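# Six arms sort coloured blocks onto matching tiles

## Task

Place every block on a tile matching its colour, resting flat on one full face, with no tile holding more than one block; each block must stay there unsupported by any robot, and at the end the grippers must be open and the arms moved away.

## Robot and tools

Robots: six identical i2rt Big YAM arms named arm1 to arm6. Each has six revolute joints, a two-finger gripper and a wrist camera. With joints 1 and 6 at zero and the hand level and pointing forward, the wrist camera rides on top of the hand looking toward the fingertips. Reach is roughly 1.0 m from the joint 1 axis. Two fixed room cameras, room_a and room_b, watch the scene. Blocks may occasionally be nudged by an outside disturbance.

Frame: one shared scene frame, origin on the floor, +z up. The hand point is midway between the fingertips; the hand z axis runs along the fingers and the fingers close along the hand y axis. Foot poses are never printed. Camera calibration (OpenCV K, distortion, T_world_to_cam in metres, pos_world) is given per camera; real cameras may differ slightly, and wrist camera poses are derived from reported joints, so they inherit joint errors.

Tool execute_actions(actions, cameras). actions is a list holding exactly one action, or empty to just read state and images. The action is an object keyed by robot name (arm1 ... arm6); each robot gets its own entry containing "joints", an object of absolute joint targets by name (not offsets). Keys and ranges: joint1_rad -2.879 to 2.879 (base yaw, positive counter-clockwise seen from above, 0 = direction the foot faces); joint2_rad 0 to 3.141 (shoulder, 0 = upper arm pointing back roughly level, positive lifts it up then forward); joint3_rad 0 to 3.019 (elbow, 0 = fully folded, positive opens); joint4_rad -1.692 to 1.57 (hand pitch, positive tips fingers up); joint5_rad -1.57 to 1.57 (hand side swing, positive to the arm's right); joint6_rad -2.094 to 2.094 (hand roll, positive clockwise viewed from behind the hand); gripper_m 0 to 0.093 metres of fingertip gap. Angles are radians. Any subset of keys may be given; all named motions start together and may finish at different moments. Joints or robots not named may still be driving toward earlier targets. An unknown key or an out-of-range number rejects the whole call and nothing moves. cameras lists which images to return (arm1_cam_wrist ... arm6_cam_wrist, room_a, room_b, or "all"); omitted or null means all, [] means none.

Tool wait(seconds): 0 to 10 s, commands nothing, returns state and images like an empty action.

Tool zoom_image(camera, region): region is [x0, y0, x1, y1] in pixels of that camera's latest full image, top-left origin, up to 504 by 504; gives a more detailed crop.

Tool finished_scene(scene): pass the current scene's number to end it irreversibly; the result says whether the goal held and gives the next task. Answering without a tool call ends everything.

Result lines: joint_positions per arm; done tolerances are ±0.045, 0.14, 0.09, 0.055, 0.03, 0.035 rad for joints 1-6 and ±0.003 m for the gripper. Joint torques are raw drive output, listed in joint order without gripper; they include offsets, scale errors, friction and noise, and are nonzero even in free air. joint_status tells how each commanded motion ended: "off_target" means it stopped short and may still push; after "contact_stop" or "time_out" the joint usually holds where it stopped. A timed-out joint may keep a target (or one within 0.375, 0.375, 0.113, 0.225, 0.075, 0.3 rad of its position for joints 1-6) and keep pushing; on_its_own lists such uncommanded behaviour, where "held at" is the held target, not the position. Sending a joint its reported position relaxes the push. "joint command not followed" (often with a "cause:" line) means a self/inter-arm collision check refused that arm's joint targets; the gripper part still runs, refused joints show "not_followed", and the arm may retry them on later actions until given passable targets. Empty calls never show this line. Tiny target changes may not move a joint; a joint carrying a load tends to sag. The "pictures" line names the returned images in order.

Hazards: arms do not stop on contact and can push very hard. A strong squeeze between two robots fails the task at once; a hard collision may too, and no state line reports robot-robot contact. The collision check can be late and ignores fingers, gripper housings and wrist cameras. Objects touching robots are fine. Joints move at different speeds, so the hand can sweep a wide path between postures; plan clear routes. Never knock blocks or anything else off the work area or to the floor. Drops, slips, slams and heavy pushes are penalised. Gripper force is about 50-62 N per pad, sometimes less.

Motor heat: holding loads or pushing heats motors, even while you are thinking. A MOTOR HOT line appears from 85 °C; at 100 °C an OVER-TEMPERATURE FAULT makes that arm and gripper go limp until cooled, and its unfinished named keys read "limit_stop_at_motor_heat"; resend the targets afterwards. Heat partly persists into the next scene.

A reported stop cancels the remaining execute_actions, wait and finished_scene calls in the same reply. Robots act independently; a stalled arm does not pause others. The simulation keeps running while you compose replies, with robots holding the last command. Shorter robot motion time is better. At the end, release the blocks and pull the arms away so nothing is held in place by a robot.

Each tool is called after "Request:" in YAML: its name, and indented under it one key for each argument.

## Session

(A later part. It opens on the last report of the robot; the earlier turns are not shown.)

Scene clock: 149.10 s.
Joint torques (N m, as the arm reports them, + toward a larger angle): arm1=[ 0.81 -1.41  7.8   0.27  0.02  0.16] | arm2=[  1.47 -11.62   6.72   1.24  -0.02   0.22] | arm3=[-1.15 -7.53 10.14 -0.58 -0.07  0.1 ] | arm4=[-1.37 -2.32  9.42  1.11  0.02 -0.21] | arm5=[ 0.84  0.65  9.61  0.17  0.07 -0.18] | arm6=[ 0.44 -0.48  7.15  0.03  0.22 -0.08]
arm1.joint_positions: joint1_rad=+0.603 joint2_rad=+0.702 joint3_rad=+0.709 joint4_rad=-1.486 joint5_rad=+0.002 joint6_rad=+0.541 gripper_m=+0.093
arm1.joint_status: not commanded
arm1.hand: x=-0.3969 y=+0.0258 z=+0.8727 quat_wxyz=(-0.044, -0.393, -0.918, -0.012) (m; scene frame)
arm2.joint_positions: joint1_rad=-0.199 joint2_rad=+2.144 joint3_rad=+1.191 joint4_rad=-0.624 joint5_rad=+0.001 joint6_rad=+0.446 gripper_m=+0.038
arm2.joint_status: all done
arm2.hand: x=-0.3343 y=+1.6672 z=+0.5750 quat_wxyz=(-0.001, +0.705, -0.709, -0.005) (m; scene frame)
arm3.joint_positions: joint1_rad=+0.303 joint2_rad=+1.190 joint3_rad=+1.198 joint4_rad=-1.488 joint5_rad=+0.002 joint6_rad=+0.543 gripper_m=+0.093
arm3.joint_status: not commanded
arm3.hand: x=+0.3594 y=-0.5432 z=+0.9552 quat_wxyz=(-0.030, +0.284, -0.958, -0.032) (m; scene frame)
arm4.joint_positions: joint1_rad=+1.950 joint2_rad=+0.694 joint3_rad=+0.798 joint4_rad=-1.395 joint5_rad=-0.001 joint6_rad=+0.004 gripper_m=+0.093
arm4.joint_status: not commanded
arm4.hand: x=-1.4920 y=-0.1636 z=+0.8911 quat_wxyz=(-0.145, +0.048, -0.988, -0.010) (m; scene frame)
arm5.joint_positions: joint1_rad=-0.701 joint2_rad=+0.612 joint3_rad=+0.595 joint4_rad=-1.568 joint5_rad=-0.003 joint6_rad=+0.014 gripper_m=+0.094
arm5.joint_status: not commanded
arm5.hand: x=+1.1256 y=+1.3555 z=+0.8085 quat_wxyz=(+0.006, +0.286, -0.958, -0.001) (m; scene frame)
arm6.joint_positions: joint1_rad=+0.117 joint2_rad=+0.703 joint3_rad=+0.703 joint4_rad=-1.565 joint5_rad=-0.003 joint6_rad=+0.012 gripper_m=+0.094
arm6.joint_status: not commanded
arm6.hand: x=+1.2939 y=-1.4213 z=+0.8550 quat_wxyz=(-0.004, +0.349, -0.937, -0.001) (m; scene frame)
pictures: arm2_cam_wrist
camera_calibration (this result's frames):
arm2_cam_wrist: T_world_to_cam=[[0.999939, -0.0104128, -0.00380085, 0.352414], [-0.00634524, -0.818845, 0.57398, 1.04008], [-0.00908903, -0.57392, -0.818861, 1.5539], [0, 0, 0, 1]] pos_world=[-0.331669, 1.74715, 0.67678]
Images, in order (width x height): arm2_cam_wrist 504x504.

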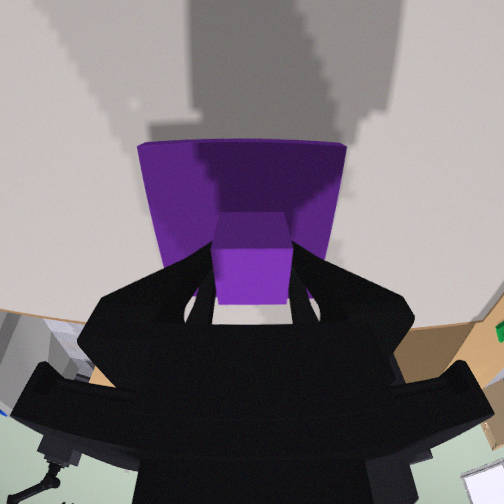

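Request:
execute_actions:
  actions:
    - {"arm2":{"joints":{"joint2_rad":2.2}}}
  cameras: []

Scene clock: 150.30 s.
Joint torques (N m, as the arm reports them, + toward a larger angle): arm1=[ 0.92 -1.48  7.83  0.3   0.02  0.14] | arm2=[ 1.64 -9.32  6.75  1.25 -0.04  0.2 ] | arm3=[-0.98 -7.53 10.12 -0.59 -0.08  0.1 ] | arm4=[-1.49 -2.3   9.47  1.08  0.02 -0.22] | arm5=[ 0.64  0.77  9.62  0.18  0.07 -0.18] | arm6=[ 0.44 -0.15  7.26  0.02  0.17 -0.11]
arm1.joint_positions: joint1_rad=+0.603 joint2_rad=+0.702 joint3_rad=+0.709 joint4_rad=-1.486 joint5_rad=+0.002 joint6_rad=+0.541 gripper_m=+0.093
arm1.joint_status: not commanded
arm1.hand: x=-0.3969 y=+0.0258 z=+0.8727 quat_wxyz=(-0.044, -0.393, -0.918, -0.012) (m; scene frame)
arm2.joint_positions: joint1_rad=-0.199 joint2_rad=+2.145 joint3_rad=+1.191 joint4_rad=-0.624 joint5_rad=+0.001 joint6_rad=+0.446 gripper_m=+0.038
arm2.joint_status: all done
arm2.hand: x=-0.3342 y=+1.6670 z=+0.5745 quat_wxyz=(-0.001, +0.705, -0.709, -0.004) (m; scene frame)
arm3.joint_positions: joint1_rad=+0.303 joint2_rad=+1.190 joint3_rad=+1.198 joint4_rad=-1.488 joint5_rad=+0.002 joint6_rad=+0.543 gripper_m=+0.093
arm3.joint_status: not commanded
arm3.hand: x=+0.3594 y=-0.5432 z=+0.9552 quat_wxyz=(-0.030, +0.284, -0.958, -0.032) (m; scene frame)
arm4.joint_positions: joint1_rad=+1.950 joint2_rad=+0.694 joint3_rad=+0.798 joint4_rad=-1.395 joint5_rad=-0.001 joint6_rad=+0.004 gripper_m=+0.093
arm4.joint_status: not commanded
arm4.hand: x=-1.4920 y=-0.1636 z=+0.8911 quat_wxyz=(-0.145, +0.048, -0.988, -0.010) (m; scene frame)
arm5.joint_positions: joint1_rad=-0.701 joint2_rad=+0.612 joint3_rad=+0.595 joint4_rad=-1.568 joint5_rad=-0.003 joint6_rad=+0.014 gripper_m=+0.094
arm5.joint_status: not commanded
arm5.hand: x=+1.1256 y=+1.3555 z=+0.8085 quat_wxyz=(+0.006, +0.286, -0.958, -0.001) (m; scene frame)
arm6.joint_positions: joint1_rad=+0.117 joint2_rad=+0.703 joint3_rad=+0.703 joint4_rad=-1.565 joint5_rad=-0.003 joint6_rad=+0.012 gripper_m=+0.094
arm6.joint_status: not commanded
arm6.hand: x=+1.2939 y=-1.4213 z=+0.8550 quat_wxyz=(-0.004, +0.349, -0.937, -0.001) (m; scene frame)
pictures: none
No camera images: the call's "cameras" was empty. Leave "cameras" out to get every camera's image.

Request:
execute_actions:
  actions:
    - {"arm2":{"joints":{"joint2_rad":2.145,"gripper_m":0.093}}}
  cameras: []

Request:
execute_actions:
  actions:
    - {"arm2":{"joints":{"joint2_rad":1.6,"joint4_rad":-1.1}}}
  cameras: ["arm2_cam_wrist","room_a","room_b"]

Request:
zoom_image:
  camera: "room_a"
  region: [110,380,330,500]

Request:
zoom_image:
  camera: "room_b"
  region: [90,270,360,350]

Request:
zoom_image:
  camera: "room_a"
  region: [370,230,570,340]

Scene clock: 153.83 s.
Joint torques (N m, as the arm reports them, + toward a larger angle): arm1=[ 1.   -1.44  7.8   0.32  0.02  0.15] | arm2=[  1.72 -12.75   6.77   1.09  -0.04   0.19] | arm3=[-1.04 -7.53 10.11 -0.58 -0.08  0.1 ] | arm4=[-1.32 -2.29  9.42  1.08  0.03 -0.21] | arm5=[ 0.71  0.71  9.63  0.2   0.07 -0.19] | arm6=[ 0.48 -0.08  7.17  0.    0.18 -0.09]
arm1.joint_positions: joint1_rad=+0.603 joint2_rad=+0.702 joint3_rad=+0.709 joint4_rad=-1.486 joint5_rad=+0.002 joint6_rad=+0.541 gripper_m=+0.093
arm1.joint_status: not commanded
arm1.hand: x=-0.3969 y=+0.0258 z=+0.8727 quat_wxyz=(-0.044, -0.393, -0.918, -0.012) (m; scene frame)
arm2.joint_positions: joint1_rad=-0.199 joint2_rad=+2.145 joint3_rad=+1.191 joint4_rad=-0.623 joint5_rad=+0.001 joint6_rad=+0.446 gripper_m=+0.093
arm2.joint_status: all done
arm2.hand: x=-0.3343 y=+1.6673 z=+0.5745 quat_wxyz=(-0.001, +0.705, -0.709, -0.005) (m; scene frame)
arm3.joint_positions: joint1_rad=+0.303 joint2_rad=+1.190 joint3_rad=+1.198 joint4_rad=-1.488 joint5_rad=+0.002 joint6_rad=+0.543 gripper_m=+0.093
arm3.joint_status: not commanded
arm3.hand: x=+0.3594 y=-0.5432 z=+0.9552 quat_wxyz=(-0.030, +0.284, -0.958, -0.032) (m; scene frame)
arm4.joint_positions: joint1_rad=+1.950 joint2_rad=+0.694 joint3_rad=+0.798 joint4_rad=-1.395 joint5_rad=-0.001 joint6_rad=+0.004 gripper_m=+0.093
arm4.joint_status: not commanded
arm4.hand: x=-1.4920 y=-0.1636 z=+0.8911 quat_wxyz=(-0.145, +0.048, -0.988, -0.010) (m; scene frame)
arm5.joint_positions: joint1_rad=-0.701 joint2_rad=+0.612 joint3_rad=+0.595 joint4_rad=-1.568 joint5_rad=-0.003 joint6_rad=+0.014 gripper_m=+0.094
arm5.joint_status: not commanded
arm5.hand: x=+1.1256 y=+1.3555 z=+0.8085 quat_wxyz=(+0.006, +0.286, -0.958, -0.001) (m; scene frame)
arm6.joint_positions: joint1_rad=+0.117 joint2_rad=+0.703 joint3_rad=+0.703 joint4_rad=-1.565 joint5_rad=-0.003 joint6_rad=+0.012 gripper_m=+0.094
arm6.joint_status: not commanded
arm6.hand: x=+1.2939 y=-1.4213 z=+0.8550 quat_wxyz=(-0.004, +0.349, -0.937, -0.001) (m; scene frame)
pictures: none
No camera images: the call's "cameras" was empty. Leave "cameras" out to get every camera's image.

Scene clock: 155.23 s.
Joint torques (N m, as the arm reports them, + toward a larger angle): arm1=[ 0.92 -1.39  7.79  0.24  0.02  0.15] | arm2=[ 1.63 -8.38 10.07  0.37 -0.04  0.2 ] | arm3=[-1.08 -7.55 10.13 -0.57 -0.08  0.1 ] | arm4=[-1.47 -2.21  9.42  1.11  0.01 -0.21] | arm5=[ 0.66  0.65  9.63  0.2   0.07 -0.18] | arm6=[ 0.41 -0.38  7.16 -0.02  0.18 -0.11]
arm1.joint_positions: joint1_rad=+0.603 joint2_rad=+0.702 joint3_rad=+0.709 joint4_rad=-1.486 joint5_rad=+0.002 joint6_rad=+0.541 gripper_m=+0.093
arm1.joint_status: not commanded
arm1.hand: x=-0.3969 y=+0.0258 z=+0.8727 quat_wxyz=(-0.044, -0.393, -0.918, -0.012) (m; scene frame)
arm2.joint_positions: joint1_rad=-0.199 joint2_rad=+1.585 joint3_rad=+1.191 joint4_rad=-1.086 joint5_rad=+0.001 joint6_rad=+0.446 gripper_m=+0.093
arm2.joint_status: all done
arm2.hand: x=-0.3175 y=+1.6331 z=+0.8362 quat_wxyz=(-0.017, +0.704, -0.708, -0.050) (m; scene frame)
arm3.joint_positions: joint1_rad=+0.303 joint2_rad=+1.190 joint3_rad=+1.198 joint4_rad=-1.488 joint5_rad=+0.002 joint6_rad=+0.543 gripper_m=+0.093
arm3.joint_status: not commanded
arm3.hand: x=+0.3594 y=-0.5432 z=+0.9552 quat_wxyz=(-0.030, +0.284, -0.958, -0.032) (m; scene frame)
arm4.joint_positions: joint1_rad=+1.950 joint2_rad=+0.694 joint3_rad=+0.798 joint4_rad=-1.395 joint5_rad=-0.001 joint6_rad=+0.004 gripper_m=+0.093
arm4.joint_status: not commanded
arm4.hand: x=-1.4920 y=-0.1636 z=+0.8911 quat_wxyz=(-0.145, +0.048, -0.988, -0.010) (m; scene frame)
arm5.joint_positions: joint1_rad=-0.701 joint2_rad=+0.612 joint3_rad=+0.595 joint4_rad=-1.568 joint5_rad=-0.003 joint6_rad=+0.014 gripper_m=+0.094
arm5.joint_status: not commanded
arm5.hand: x=+1.1256 y=+1.3555 z=+0.8085 quat_wxyz=(+0.006, +0.286, -0.958, -0.001) (m; scene frame)
arm6.joint_positions: joint1_rad=+0.117 joint2_rad=+0.703 joint3_rad=+0.703 joint4_rad=-1.565 joint5_rad=-0.003 joint6_rad=+0.012 gripper_m=+0.094
arm6.joint_status: not commanded
arm6.hand: x=+1.2939 y=-1.4213 z=+0.8550 quat_wxyz=(-0.004, +0.349, -0.937, -0.001) (m; scene frame)
pictures: arm2_cam_wrist, room_a, room_b
camera_calibration (this result's frames):
arm2_cam_wrist: T_world_to_cam=[[0.998928, -0.00890195, -0.0454373, 0.368278], [0.0150668, -0.865435, 0.500795, 1.00639], [-0.0437811, -0.500942, -0.864373, 1.65619], [0, 0, 0, 1]] pos_world=[-0.310536, 1.70389, 0.944304]
Images, in order (width x height): arm2_cam_wrist 504x504, room_a 672x504, room_b 672x504.

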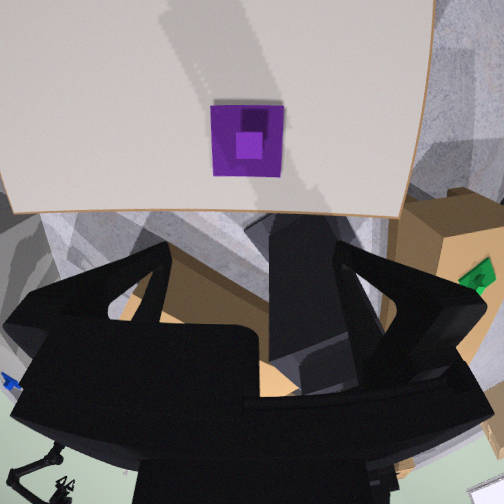

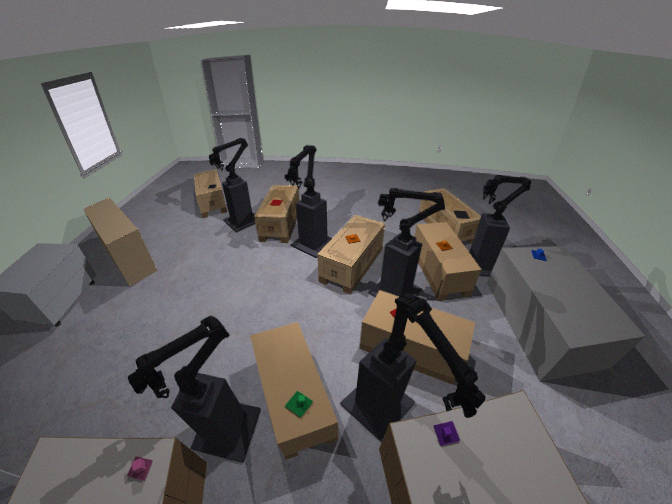

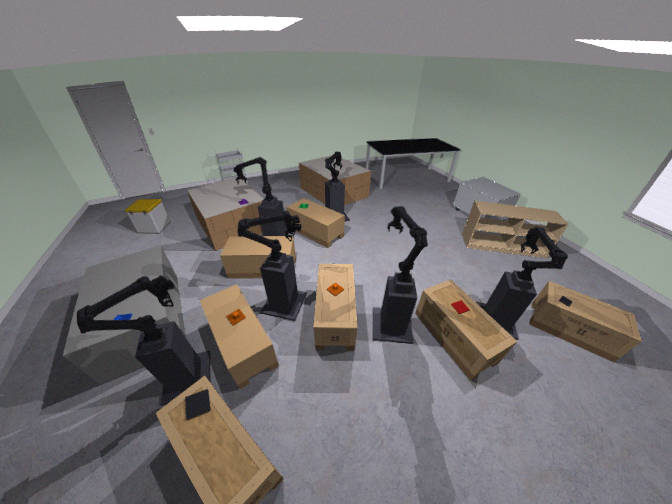

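Region (110, 380, 330, 500) of room_a's 672x504 image, scaled by 2.291, with more detail than that image has; it fills the top 275 rows of this view, and the rest is white.

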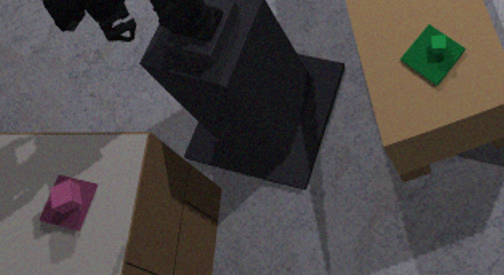

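Region (90, 270, 360, 350) of room_b's 672x504 image, scaled by 1.867, with more detail than that image has; it fills the top 149 rows of this view, and the rest is white.

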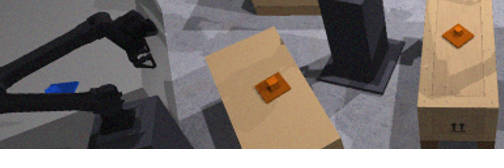

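Region (370, 230, 570, 340) of room_a's 672x504 image, scaled by 2.520, with more detail than that image has; it fills the top 277 rows of this view, and the rest is white.

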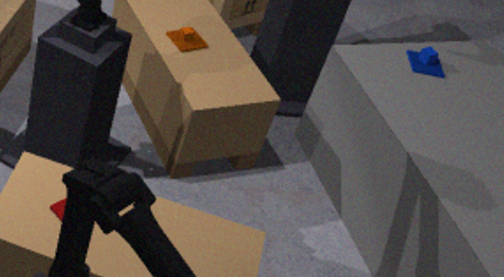

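Request:
zoom_image:
  camera: "room_a"
  region: [115,445,165,490]

Request:
zoom_image:
  camera: "room_a"
  region: [520,240,560,270]

Region (115, 445, 165, 490) of room_a's 672x504 image, scaled by 10.080, with more detail than that image has; it fills the top 454 rows of this view, and the rest is white.

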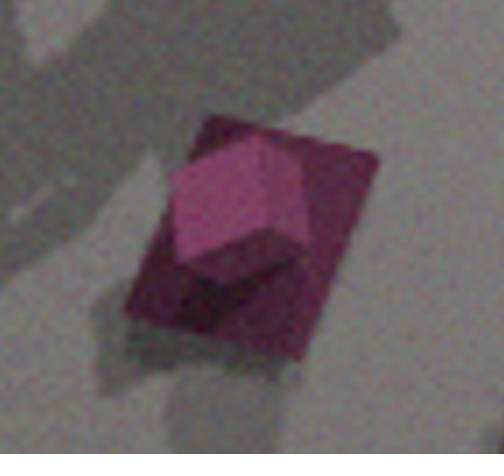

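Region (520, 240, 560, 270) of room_a's 672x504 image, scaled by 12.600, with more detail than that image has; it fills the top 378 rows of this view, and the rest is white.

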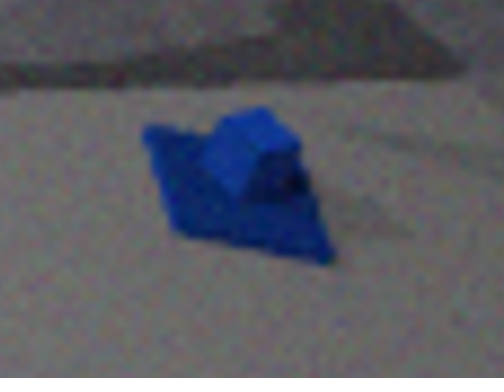

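Request:
finished_scene:
  scene: 1

The scene is finished: the task was done.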